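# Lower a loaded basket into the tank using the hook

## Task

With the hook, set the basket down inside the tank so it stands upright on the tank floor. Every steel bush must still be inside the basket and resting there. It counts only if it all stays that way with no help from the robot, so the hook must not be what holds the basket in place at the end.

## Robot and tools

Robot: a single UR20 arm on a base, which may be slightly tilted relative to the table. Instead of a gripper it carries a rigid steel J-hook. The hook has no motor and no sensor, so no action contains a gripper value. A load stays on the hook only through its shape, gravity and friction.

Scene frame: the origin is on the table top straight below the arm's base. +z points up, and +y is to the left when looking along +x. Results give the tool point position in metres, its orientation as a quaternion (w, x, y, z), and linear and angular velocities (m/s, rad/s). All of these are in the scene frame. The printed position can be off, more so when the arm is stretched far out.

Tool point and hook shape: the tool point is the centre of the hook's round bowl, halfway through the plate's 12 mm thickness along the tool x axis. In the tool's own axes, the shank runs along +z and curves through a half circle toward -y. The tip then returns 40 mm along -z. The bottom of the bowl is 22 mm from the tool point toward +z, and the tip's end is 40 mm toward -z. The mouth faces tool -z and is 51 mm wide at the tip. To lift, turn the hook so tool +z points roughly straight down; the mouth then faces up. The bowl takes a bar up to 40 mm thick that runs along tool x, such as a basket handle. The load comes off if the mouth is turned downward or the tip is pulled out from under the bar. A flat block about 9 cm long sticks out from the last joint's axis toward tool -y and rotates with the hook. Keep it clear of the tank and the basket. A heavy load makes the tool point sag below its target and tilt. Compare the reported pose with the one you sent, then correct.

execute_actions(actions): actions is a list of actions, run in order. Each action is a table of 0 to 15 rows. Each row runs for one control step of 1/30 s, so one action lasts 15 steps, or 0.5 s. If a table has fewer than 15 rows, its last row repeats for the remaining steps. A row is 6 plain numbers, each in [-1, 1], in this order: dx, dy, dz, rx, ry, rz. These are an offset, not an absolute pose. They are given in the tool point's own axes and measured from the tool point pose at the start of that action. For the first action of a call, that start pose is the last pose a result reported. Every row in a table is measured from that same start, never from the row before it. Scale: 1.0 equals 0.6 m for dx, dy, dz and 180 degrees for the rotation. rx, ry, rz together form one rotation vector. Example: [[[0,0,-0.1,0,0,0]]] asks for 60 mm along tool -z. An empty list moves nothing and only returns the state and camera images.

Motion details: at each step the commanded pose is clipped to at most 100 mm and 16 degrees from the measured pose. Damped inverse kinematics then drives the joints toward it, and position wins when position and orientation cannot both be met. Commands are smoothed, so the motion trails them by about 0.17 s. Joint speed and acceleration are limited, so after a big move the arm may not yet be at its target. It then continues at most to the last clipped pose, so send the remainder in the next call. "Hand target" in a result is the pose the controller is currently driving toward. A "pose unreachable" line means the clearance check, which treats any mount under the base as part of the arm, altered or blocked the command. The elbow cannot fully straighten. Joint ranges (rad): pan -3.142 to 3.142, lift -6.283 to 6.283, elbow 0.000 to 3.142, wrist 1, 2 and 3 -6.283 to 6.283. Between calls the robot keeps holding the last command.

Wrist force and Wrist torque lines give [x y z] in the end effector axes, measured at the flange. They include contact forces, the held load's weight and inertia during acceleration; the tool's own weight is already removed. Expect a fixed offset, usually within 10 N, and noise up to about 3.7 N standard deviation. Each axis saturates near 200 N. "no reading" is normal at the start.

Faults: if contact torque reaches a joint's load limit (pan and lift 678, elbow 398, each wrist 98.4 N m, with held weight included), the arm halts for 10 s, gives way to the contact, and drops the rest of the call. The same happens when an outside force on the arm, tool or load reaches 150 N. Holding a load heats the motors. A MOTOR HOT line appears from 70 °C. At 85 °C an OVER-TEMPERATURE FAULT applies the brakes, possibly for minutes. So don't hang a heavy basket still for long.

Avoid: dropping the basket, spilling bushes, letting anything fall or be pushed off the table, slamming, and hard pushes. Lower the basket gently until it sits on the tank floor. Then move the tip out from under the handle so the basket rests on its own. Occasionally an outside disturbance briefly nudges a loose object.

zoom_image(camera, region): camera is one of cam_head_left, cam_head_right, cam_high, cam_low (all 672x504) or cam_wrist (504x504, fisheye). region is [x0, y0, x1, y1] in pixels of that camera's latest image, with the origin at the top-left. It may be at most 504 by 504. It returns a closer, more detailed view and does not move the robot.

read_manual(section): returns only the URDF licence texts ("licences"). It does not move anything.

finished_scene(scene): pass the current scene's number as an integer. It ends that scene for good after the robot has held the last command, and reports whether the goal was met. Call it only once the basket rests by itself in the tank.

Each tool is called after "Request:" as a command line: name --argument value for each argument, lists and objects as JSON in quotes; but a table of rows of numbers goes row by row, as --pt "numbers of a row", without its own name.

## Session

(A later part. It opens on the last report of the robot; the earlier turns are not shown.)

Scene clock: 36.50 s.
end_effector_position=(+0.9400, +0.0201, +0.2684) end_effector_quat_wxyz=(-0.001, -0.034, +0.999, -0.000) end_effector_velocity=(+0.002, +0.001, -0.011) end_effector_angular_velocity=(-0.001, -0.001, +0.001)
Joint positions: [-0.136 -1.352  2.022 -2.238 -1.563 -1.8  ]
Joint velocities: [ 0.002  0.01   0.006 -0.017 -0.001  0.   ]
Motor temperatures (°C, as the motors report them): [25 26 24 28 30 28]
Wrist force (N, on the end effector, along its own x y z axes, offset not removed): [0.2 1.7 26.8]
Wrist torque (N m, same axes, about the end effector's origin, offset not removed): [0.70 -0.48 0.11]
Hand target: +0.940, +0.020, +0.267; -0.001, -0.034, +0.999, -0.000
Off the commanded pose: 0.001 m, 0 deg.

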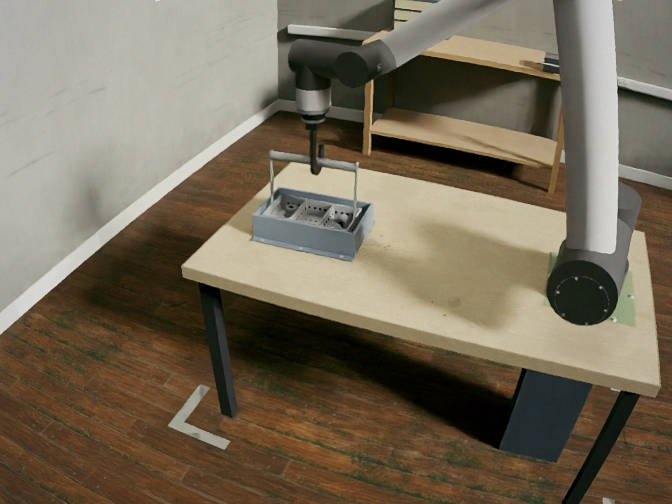

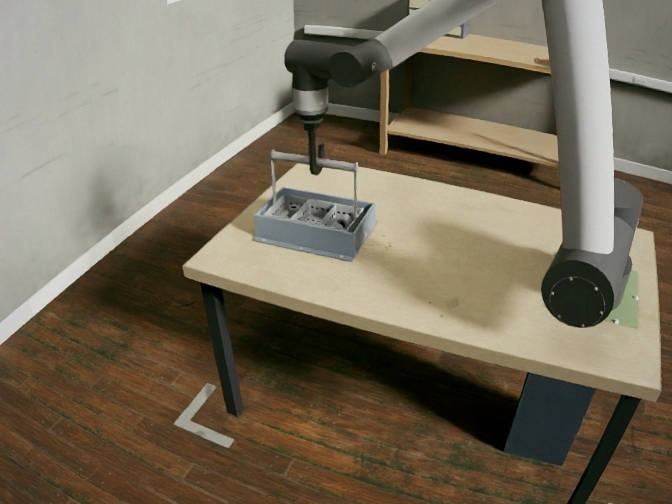

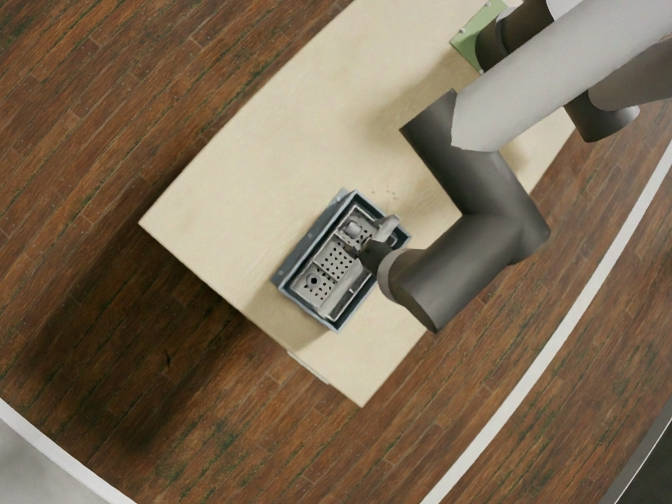

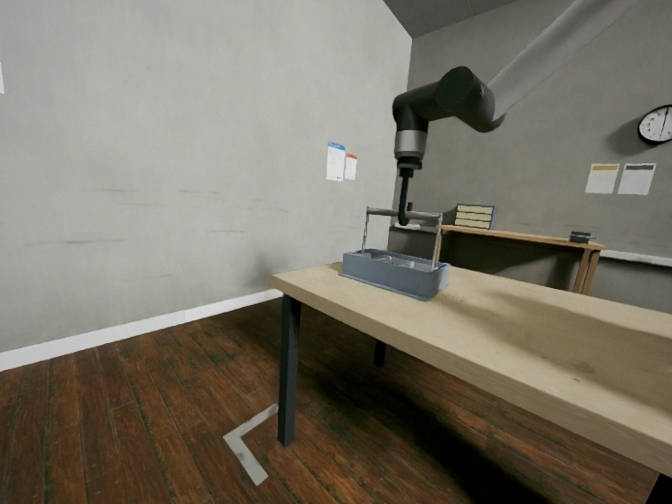

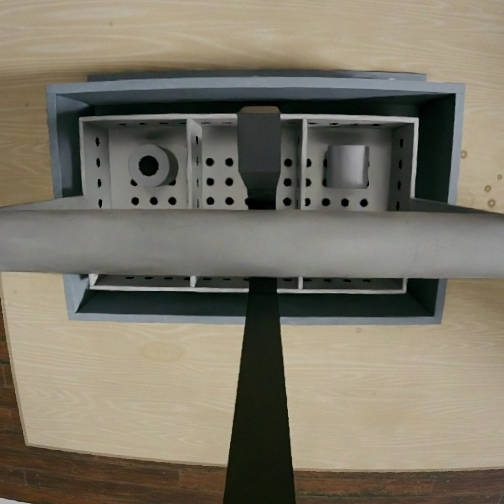

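Request:
execute_actions --actions '[[[0,0,0.003,0,0,0],[0,0,0.005,0,0,0],[0,0,0.007,0,0,0],[0,0,0.009,0,0,0],[0,0,0.011,0,0,0],[0,0,0.013,0,0,0],[0,0,0.015,0,0,0],[0,0,0.017,0,0,0],[0,0,0.019,0,0,0],[0,0,0.021,0,0,0],[0,0,0.023,0,0,0],[0,0,0.025,0,0,0],[0,0,0.027,0,0,0],[0,0,0.029,0,0,0],[0,0,0.031,0,0,0]]]'

Request:
zoom_image --camera "cam_head_left" --region '[230, 90, 400, 280]'

Scene clock: 37.23 s.
end_effector_position=(+0.9399, +0.0201, +0.2537) end_effector_quat_wxyz=(-0.001, -0.034, +0.999, -0.000) end_effector_velocity=(+0.000, -0.001, -0.036) end_effector_angular_velocity=(-0.001, -0.000, -0.001)
Joint positions: [-0.136 -1.341  2.032 -2.26  -1.563 -1.799]
Joint velocities: [-0.     0.03   0.023 -0.054 -0.001  0.   ]
Motor temperatures (°C, as the motors report them): [25 26 24 28 30 28]
Wrist force (N, on the end effector, along its own x y z axes, offset not removed): [6.2 12.4 3.6]
Wrist torque (N m, same axes, about the end effector's origin, offset not removed): [1.27 -1.21 0.10]
Hand target: +0.940, +0.020, +0.250; -0.001, -0.034, +0.999, -0.000
Off the commanded pose: 0.004 m, 0 deg.

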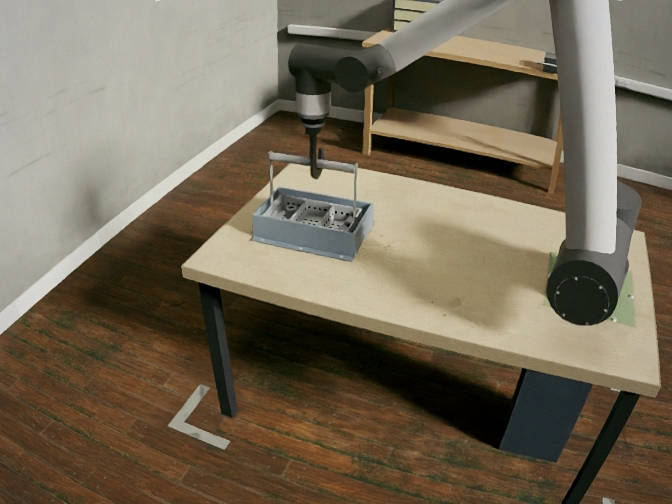

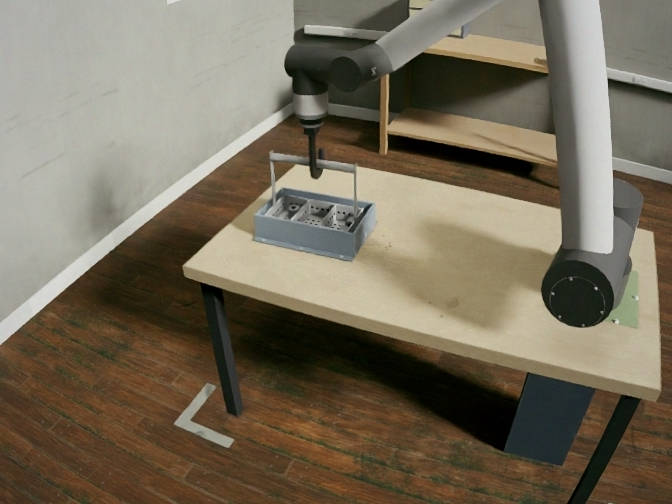

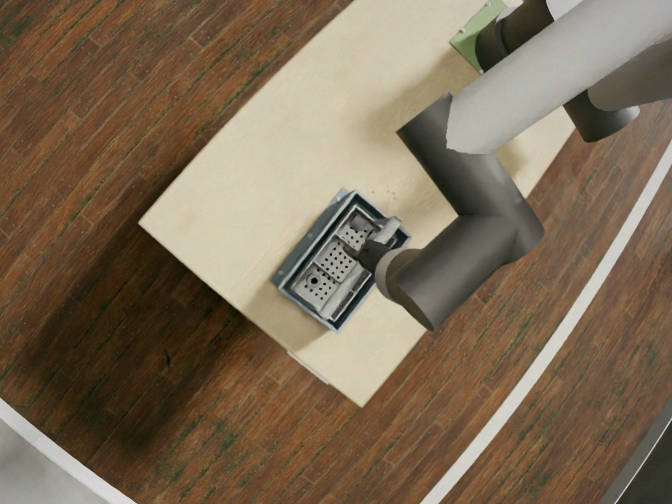

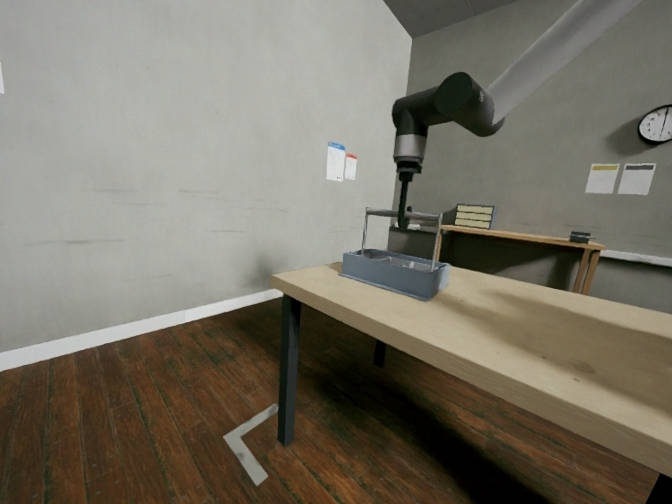

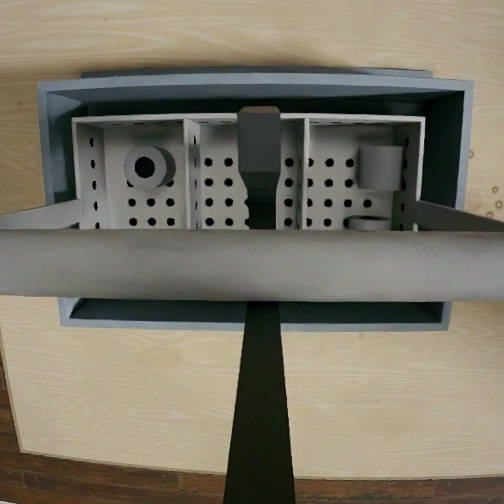

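Region (230, 90, 400, 280) of cam_head_left's 672x504 image, scaled by 2.653, with more detail than that image has; it fills the left 451 columns of this view, and the rest is white.

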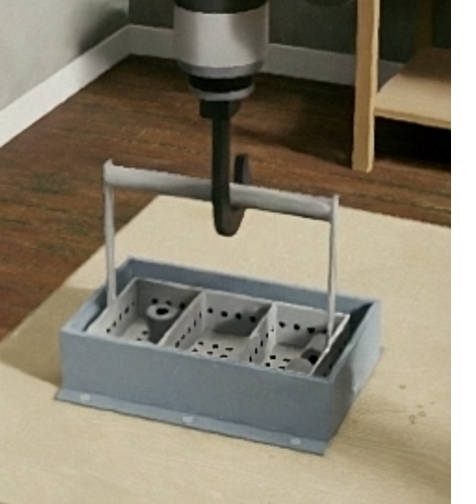

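Request:
execute_actions --actions '[[[0,0.003,0.01,0,0,0],[0,0.006,0.016,0,0,0],[0,0.009,0.024,0,0,0],[0,0.012,0.034,0,0,0],[0,0.013,0.045,0,0,0],[0,0.013,0.056,0,0,0],[0,0.013,0.067,0,0,0],[0,0.013,0.078,0,0,0],[0,0.013,0.089,0,0,0],[0,0.013,0.099,0,0,0],[0,0.013,0.107,0,0,0],[0,0.013,0.113,0,0,0],[0,0.013,0.117,0,0,0],[0,0.013,0.119,0,0,0],[0,0.013,0.12,0,0,0]]]'

Request:
zoom_image --camera "cam_head_left" --region '[230, 90, 400, 280]'

Scene clock: 38.10 s.
end_effector_position=(+0.9388, +0.0277, +0.1897) end_effector_quat_wxyz=(-0.001, -0.034, +0.999, -0.000) end_effector_velocity=(+0.001, +0.000, -0.093) end_effector_angular_velocity=(-0.000, -0.002, -0.001)
Joint positions: [-0.127 -1.285  2.072 -2.355 -1.563 -1.791]
Joint velocities: [ 0.002  0.088  0.052 -0.141 -0.     0.002]
Motor temperatures (°C, as the motors report them): [25 26 24 28 30 28]
Wrist force (N, on the end effector, along its own x y z axes, offset not removed): [4.2 1.2 6.5]
Wrist torque (N m, same axes, about the end effector's origin, offset not removed): [0.65 -0.94 0.14]
Hand target: +0.939, +0.028, +0.182; -0.001, -0.034, +0.999, -0.000
Off the commanded pose: 0.008 m, 0 deg.

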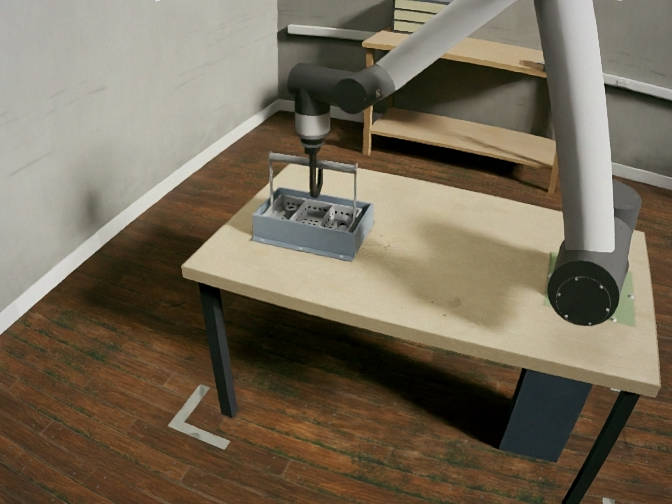

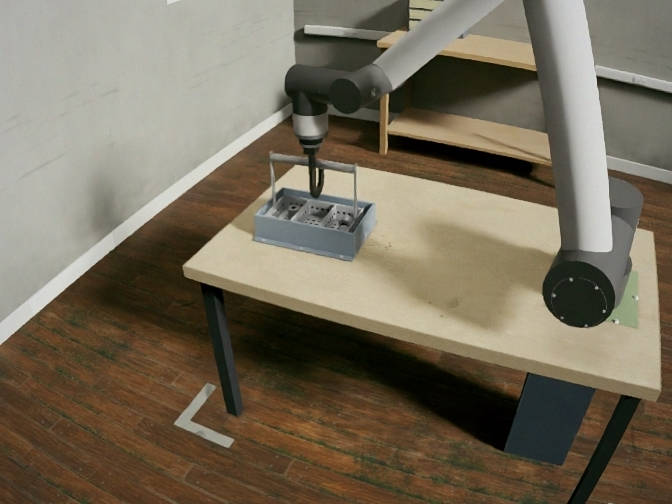

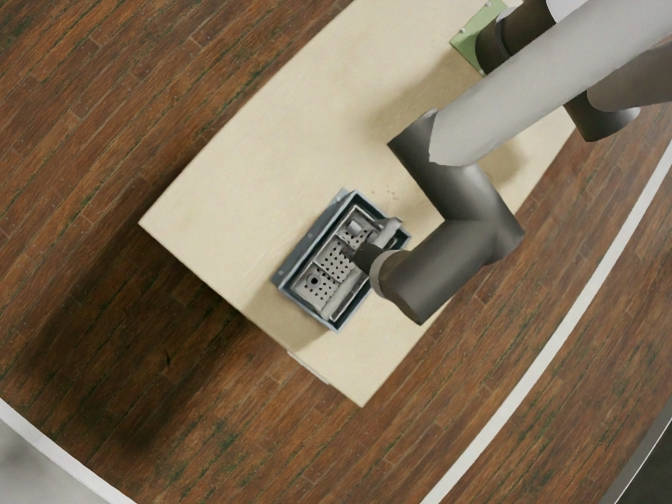

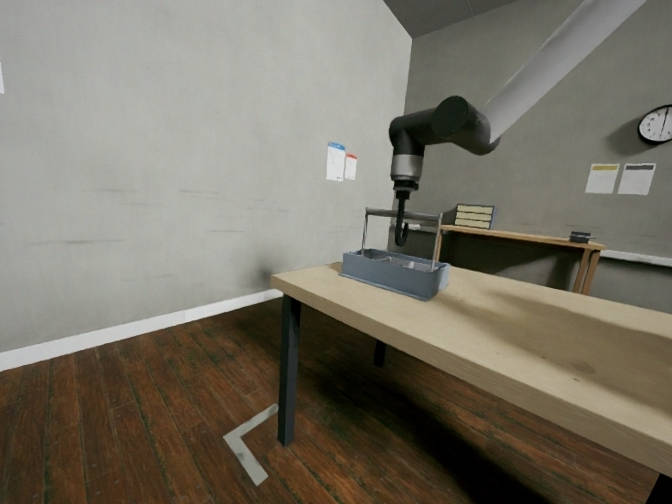

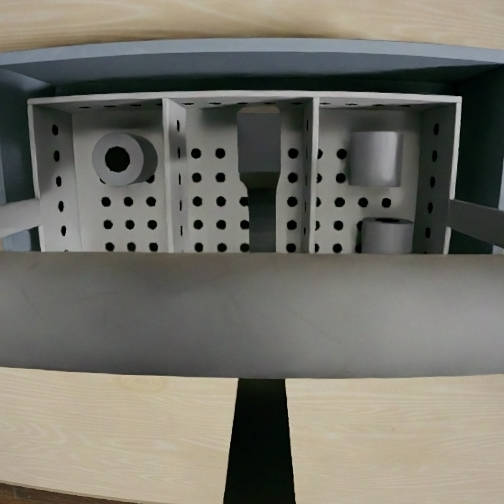

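Region (230, 90, 400, 280) of cam_head_left's 672x504 image, scaled by 2.653, with more detail than that image has; it fills the left 451 columns of this view, and the rest is white.

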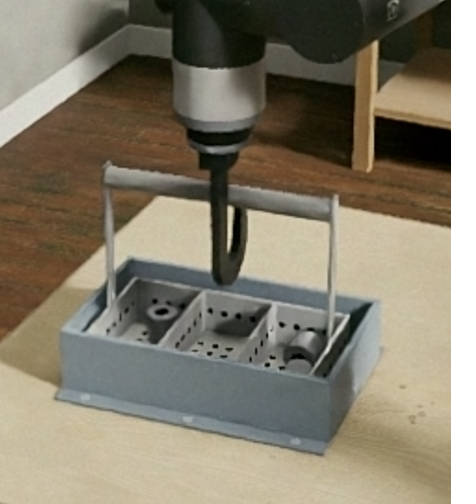

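Request:
execute_actions --actions '[[[0,0.005,0.012,0,0,0],[0,0.015,0.012,0,0,0],[0,0.03,0.012,0,0,0],[0,0.046,0.012,0,0,0],[0,0.062,0.012,0,0,0],[0,0.078,0.012,0,0,0],[0,0.094,0.012,0,0,0],[0,0.11,0.012,0,0,0],[0,0.125,0.012,0,0,0],[0,0.138,0.012,0,0,0],[0,0.148,0.012,0,0,0],[0,0.155,0.01,0,0,0],[0,0.16,0.005,0,0,0],[0,0.163,0,0,0,0],[0,0.165,-0.005,0,0,0]]]'

Request:
zoom_image --camera "cam_head_left" --region '[230, 90, 400, 280]'

Scene clock: 39.03 s.
end_effector_position=(+0.9324, +0.1155, +0.1852) end_effector_quat_wxyz=(-0.001, -0.034, +0.999, -0.000) end_effector_velocity=(-0.006, +0.125, +0.055) end_effector_angular_velocity=(-0.001, -0.001, +0.000)
Joint positions: [-0.033 -1.278  2.069 -2.36  -1.562 -1.697]
Joint velocities: [ 0.135 -0.04  -0.05   0.088 -0.     0.135]
Motor temperatures (°C, as the motors report them): [25 26 24 28 30 28]
Wrist force (N, on the end effector, along its own x y z axes, offset not removed): [4.9 6.8 5.4]
Wrist torque (N m, same axes, about the end effector's origin, offset not removed): [1.47 -0.93 0.13]
Hand target: +0.932, +0.126, +0.192; -0.001, -0.034, +0.999, -0.000
Off the commanded pose: 0.013 m, 0 deg.

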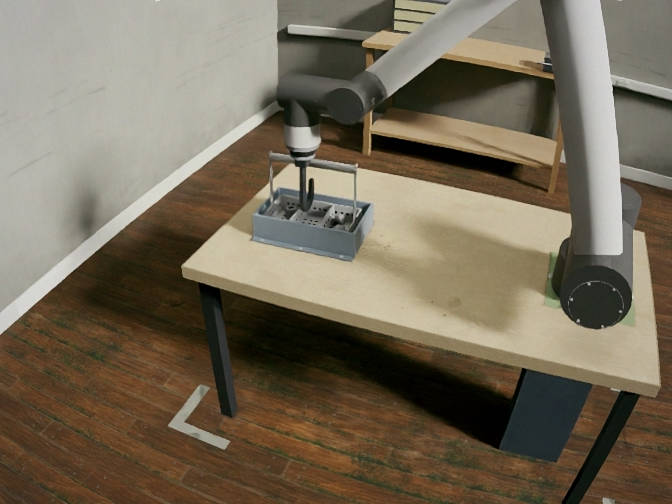

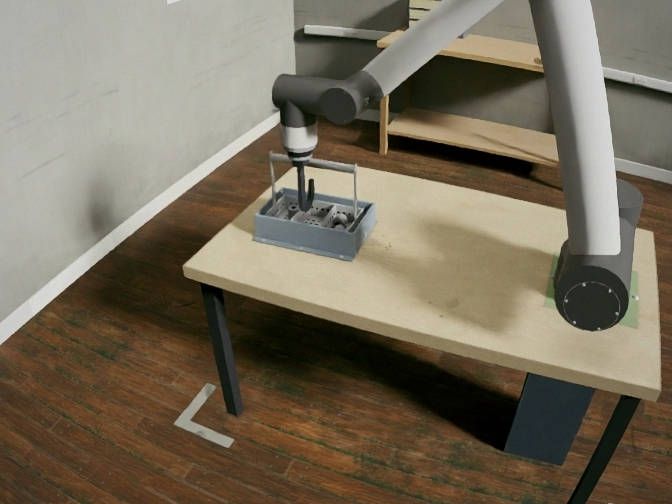

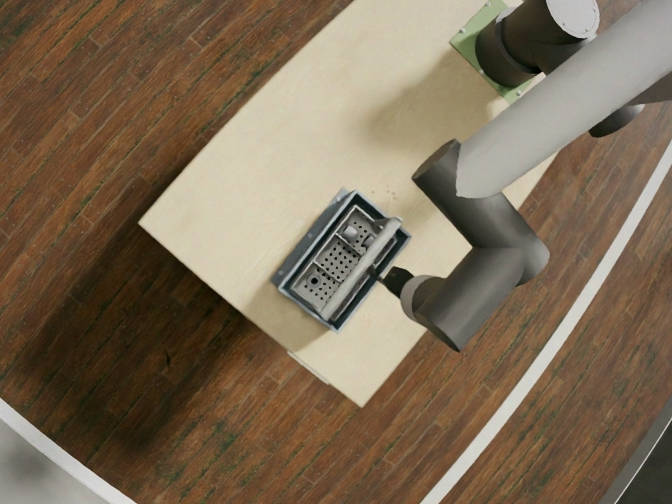

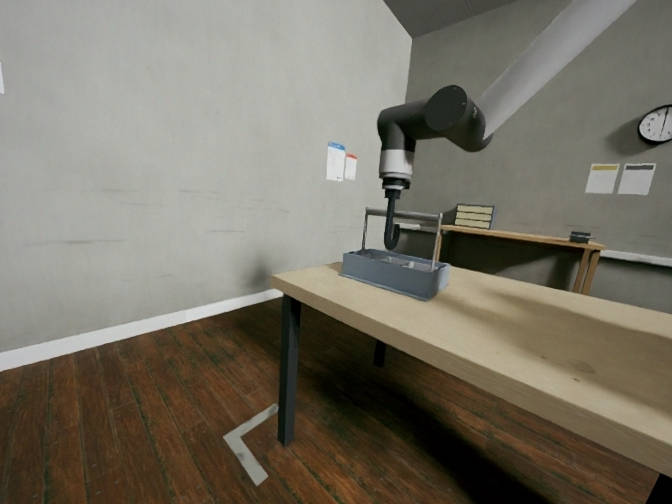

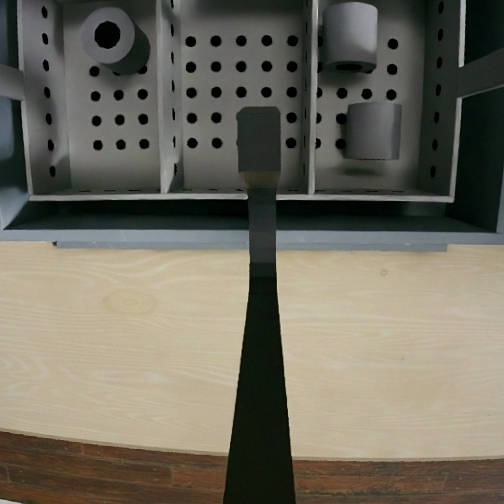

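Region (230, 90, 400, 280) of cam_head_left's 672x504 image, scaled by 2.653, with more detail than that image has; it fills the left 451 columns of this view, and the rest is white.

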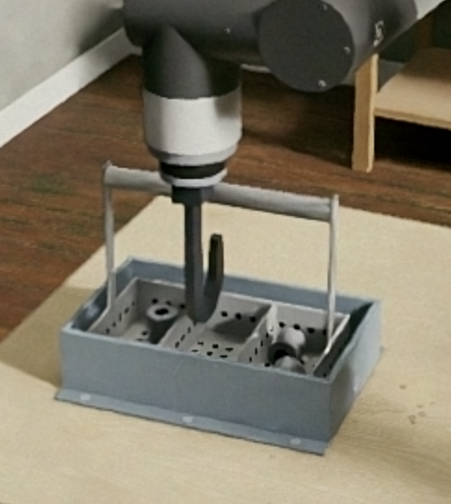

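Request:
execute_actions --actions '[[[0,0.02,-0.01,0,0,0],[0,0.025,-0.02,0,0,0],[0,0.03,-0.035,0,0,0],[0,0.033,-0.05,0,0,0],[0,0.035,-0.065,0,0,0],[0,0.035,-0.08,0,0,0],[0,0.035,-0.095,0,0,0],[0,0.035,-0.11,0,0,0],[0,0.035,-0.125,0,0,0],[0,0.035,-0.14,0,0,0],[0,0.035,-0.152,0,0,0],[0,0.035,-0.162,0,0,0],[0,0.035,-0.17,0,0,0],[0,0.035,-0.175,0,0,0],[0,0.035,-0.178,0,0,0]]]'

Scene clock: 40.00 s.
end_effector_position=(+0.9314, +0.1365, +0.2777) end_effector_quat_wxyz=(-0.001, -0.034, +0.999, -0.000) end_effector_velocity=(-0.002, +0.003, +0.157) end_effector_angular_velocity=(+0.000, +0.006, +0.002)
Joint positions: [-0.011 -1.355  2.009 -2.223 -1.562 -1.675]
Joint velocities: [ 0.001 -0.123 -0.111  0.24  -0.    -0.001]
Motor temperatures (°C, as the motors report them): [25 26 24 28 30 28]
Wrist force (N, on the end effector, along its own x y z axes, offset not removed): [4.1 2.9 1.6]
Wrist torque (N m, same axes, about the end effector's origin, offset not removed): [0.81 -0.84 0.04]
Hand target: +0.931, +0.137, +0.292; -0.001, -0.034, +0.999, -0.000
Off the commanded pose: 0.014 m, 0 deg.

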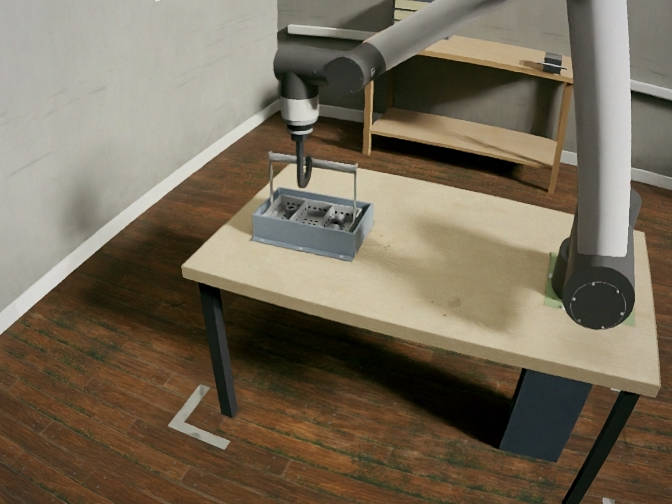

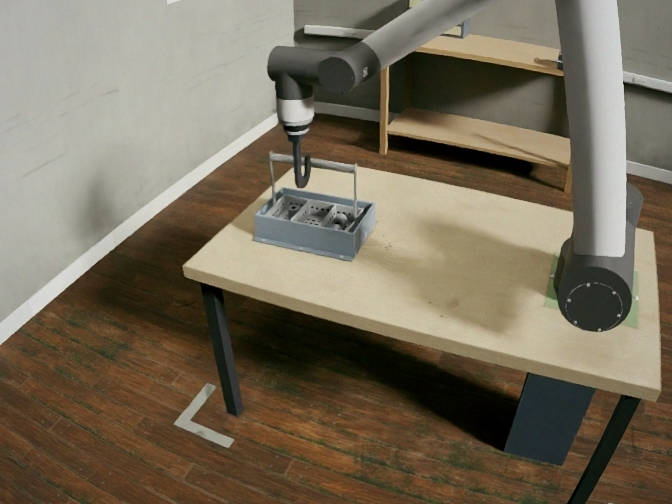

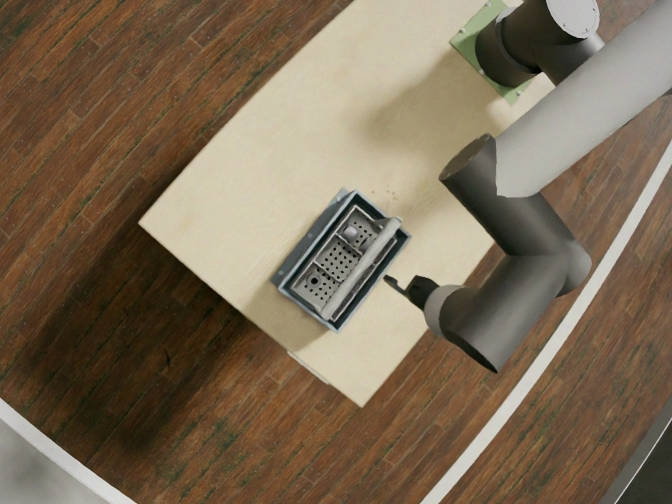

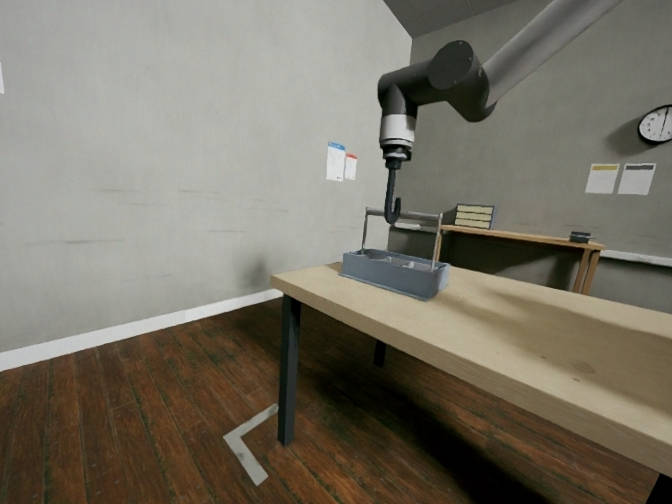

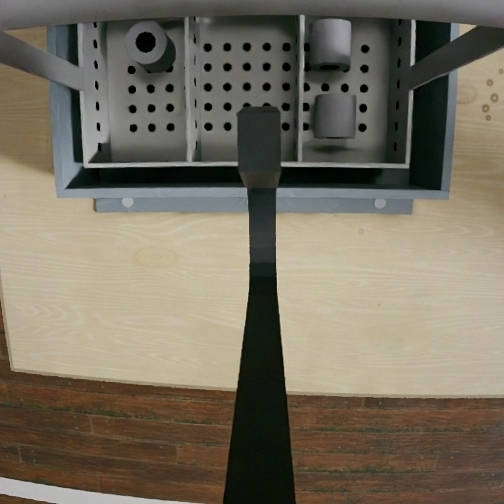

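Request:
execute_actions --actions '[]'

Request:
zoom_image --camera "cam_wrist" --region '[40, 0, 480, 230]'

Scene clock: 40.20 s.
end_effector_position=(+0.9311, +0.1366, +0.2906) end_effector_quat_wxyz=(-0.001, -0.034, +0.999, -0.000) end_effector_velocity=(-0.000, +0.000, +0.015) end_effector_angular_velocity=(+0.000, +0.002, -0.000)
Joint positions: [-0.011 -1.365  1.999 -2.203 -1.562 -1.675]
Joint velocities: [ 0.    -0.011 -0.011  0.024  0.     0.   ]
Motor temperatures (°C, as the motors report them): [25 26 24 28 30 28]
Wrist force (N, on the end effector, along its own x y z axes, offset not removed): [3.9 3.5 5.4]
Wrist torque (N m, same axes, about the end effector's origin, offset not removed): [1.05 -0.77 0.11]
Hand target: +0.931, +0.137, +0.292; -0.001, -0.034, +0.999, -0.000
Off the commanded pose: 0.001 m, 0 deg.

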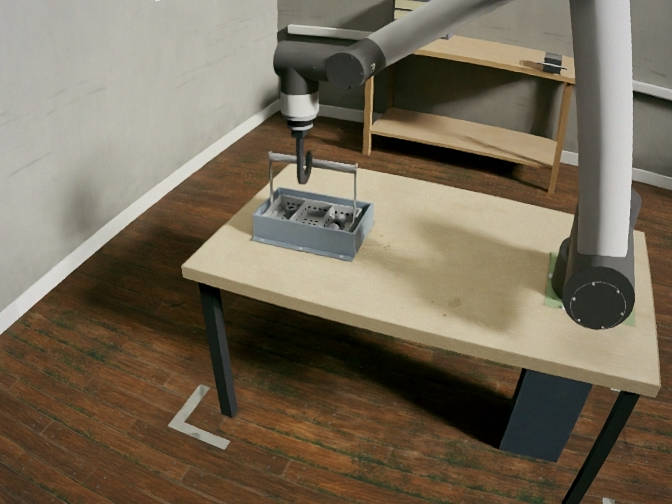

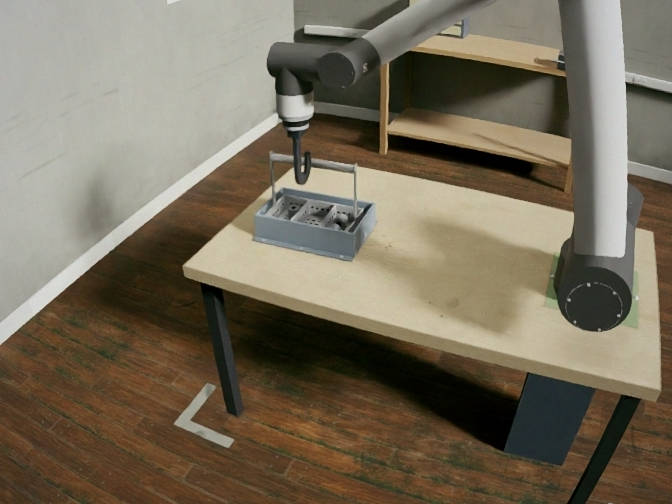

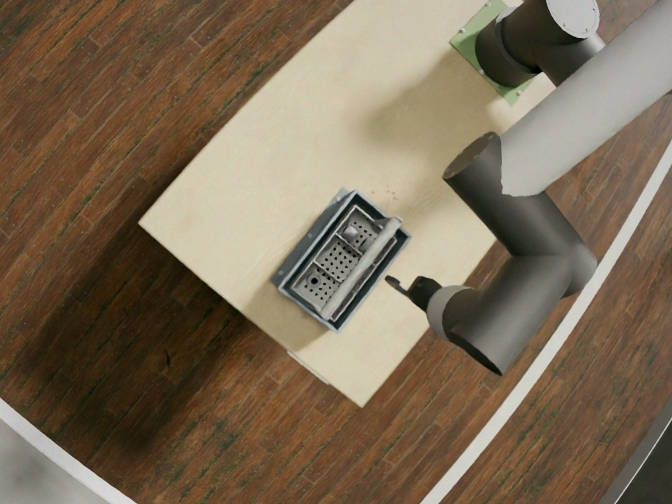

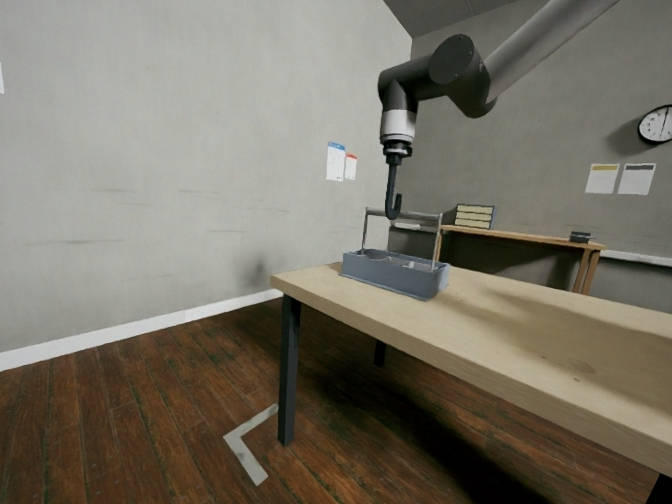

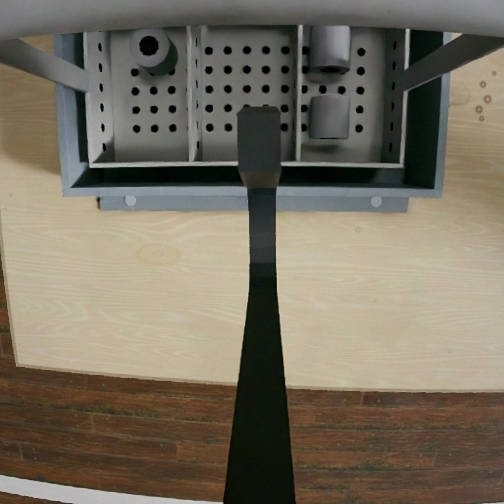

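Region (40, 0, 480, 230) of cam_wrist's 504x504 image, scaled by 1.145, with more detail than that image has; it fills the top 263 rows of this view, and the rest is white.

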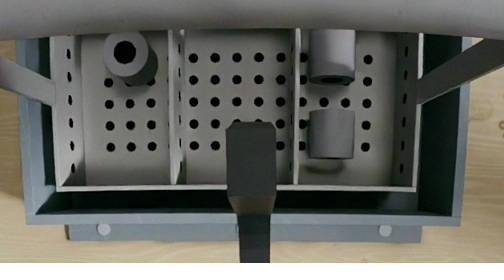

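Request:
execute_actions --actions '[]'

Request:
zoom_image --camera "cam_wrist" --region '[40, 0, 480, 230]'

Scene clock: 40.60 s.
end_effector_position=(+0.9311, +0.1366, +0.2917) end_effector_quat_wxyz=(-0.001, -0.034, +0.999, -0.000) end_effector_velocity=(-0.002, +0.000, -0.001) end_effector_angular_velocity=(+0.000, +0.002, +0.000)
Joint positions: [-0.011 -1.366  1.998 -2.201 -1.562 -1.675]
Joint velocities: [-0.    -0.001  0.002  0.     0.    -0.   ]
Motor temperatures (°C, as the motors report them): [25 26 24 28 30 28]
Wrist force (N, on the end effector, along its own x y z axes, offset not removed): [1.9 2.5 2.6]
Wrist torque (N m, same axes, about the end effector's origin, offset not removed): [0.73 -0.42 0.27]
Hand target: +0.931, +0.137, +0.292; -0.001, -0.034, +0.999, -0.000
Off the commanded pose: 0.000 m, 0 deg.

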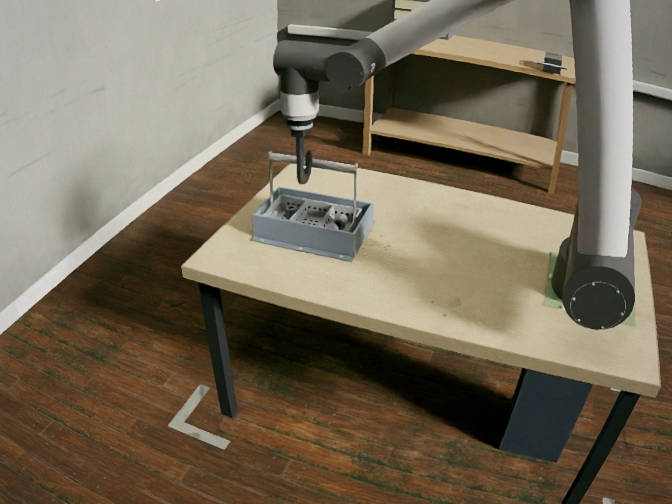

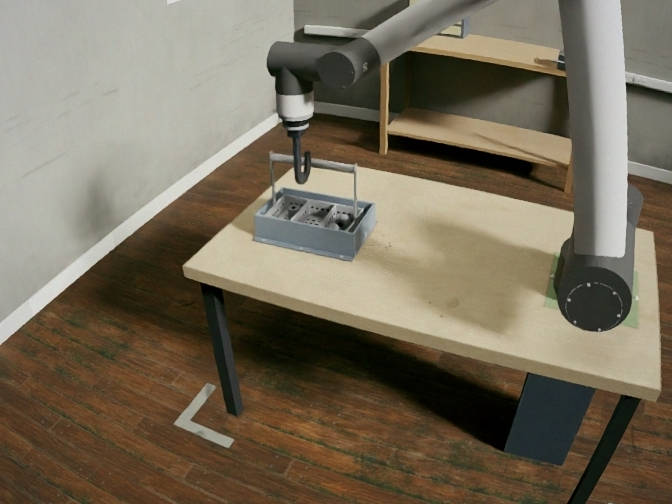

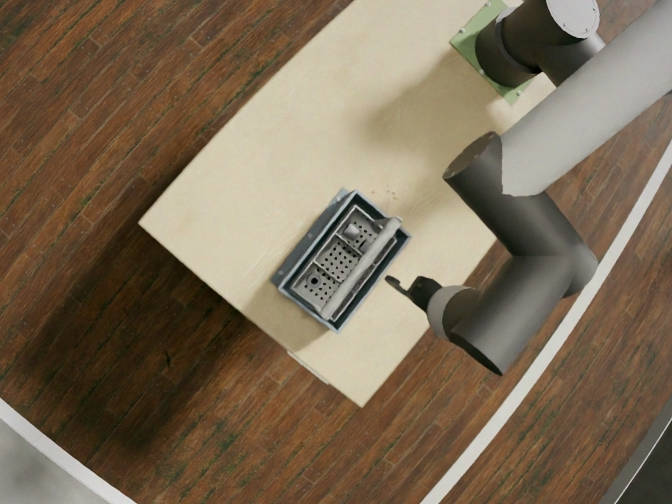

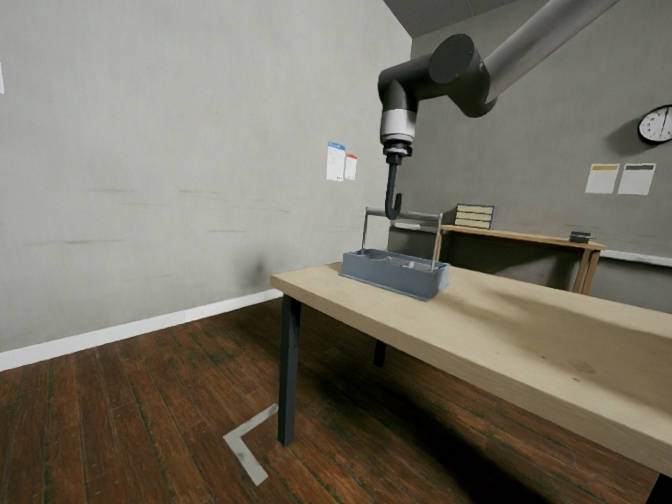

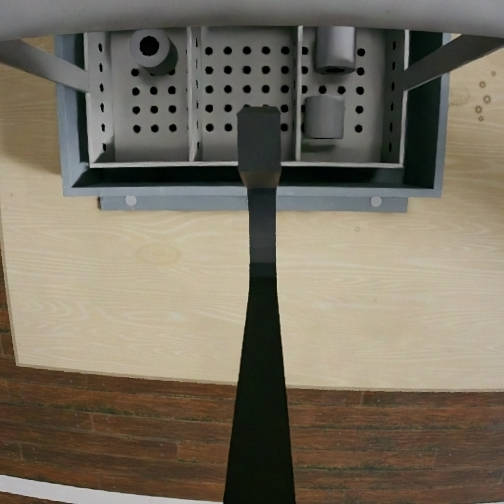

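Region (40, 0, 480, 230) of cam_wrist's 504x504 image, scaled by 1.145, with more detail than that image has; it fills the top 263 rows of this view, and the rest is white.

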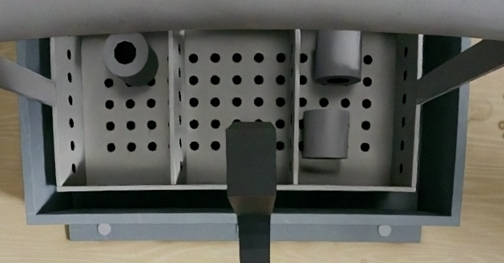

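Request:
execute_actions --actions '[]'

Request:
zoom_image --camera "cam_wrist" --region '[40, 0, 480, 230]'

Scene clock: 41.80 s.
end_effector_position=(+0.9312, +0.1366, +0.2917) end_effector_quat_wxyz=(-0.001, -0.034, +0.999, -0.000) end_effector_velocity=(+0.002, -0.001, +0.001) end_effector_angular_velocity=(-0.000, -0.002, -0.001)
Joint positions: [-0.011 -1.366  1.998 -2.201 -1.562 -1.675]
Joint velocities: [-0.001 -0.    -0.002 -0.    -0.    -0.   ]
Motor temperatures (°C, as the motors report them): [25 26 24 28 30 28]
Wrist force (N, on the end effector, along its own x y z axes, offset not removed): [1.8 3.9 4.6]
Wrist torque (N m, same axes, about the end effector's origin, offset not removed): [1.14 -0.37 0.30]
Hand target: +0.931, +0.137, +0.292; -0.001, -0.034, +0.999, -0.000
Off the commanded pose: 0.000 m, 0 deg.

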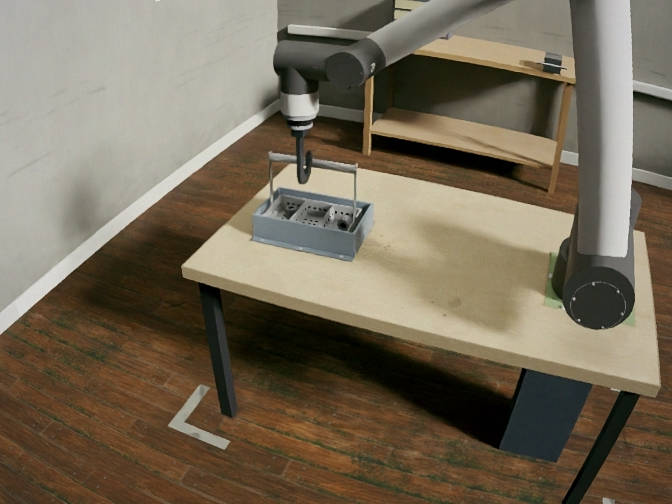

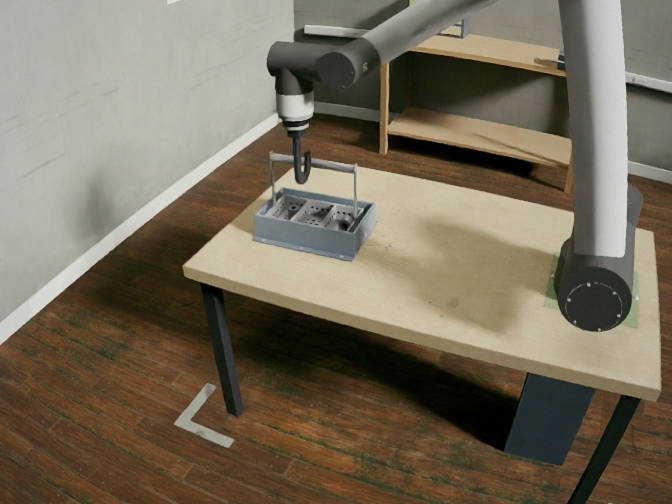

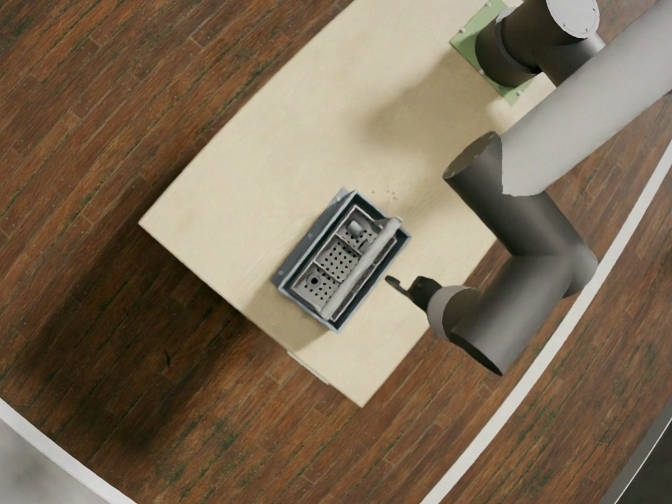

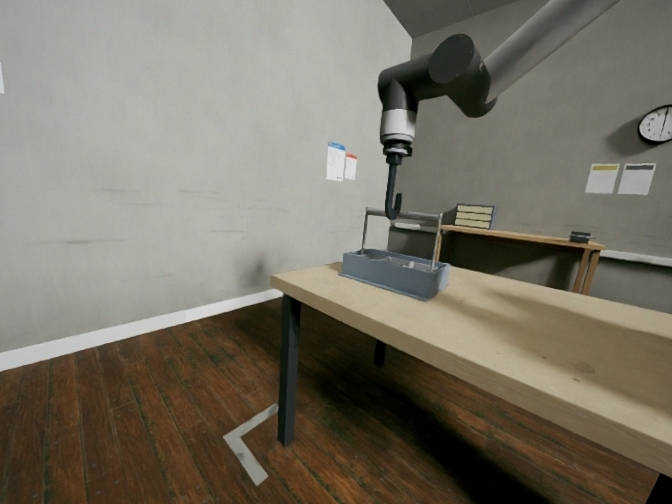

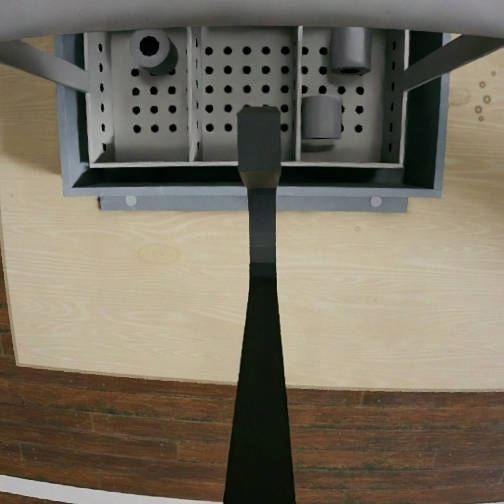

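Region (40, 0, 480, 230) of cam_wrist's 504x504 image, scaled by 1.145, with more detail than that image has; it fills the top 263 rows of this view, and the rest is white.

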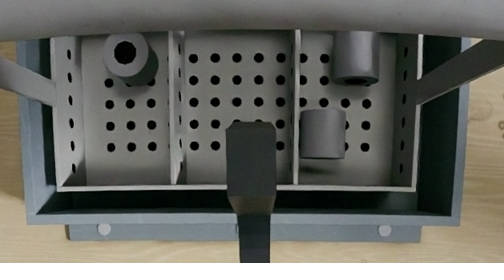

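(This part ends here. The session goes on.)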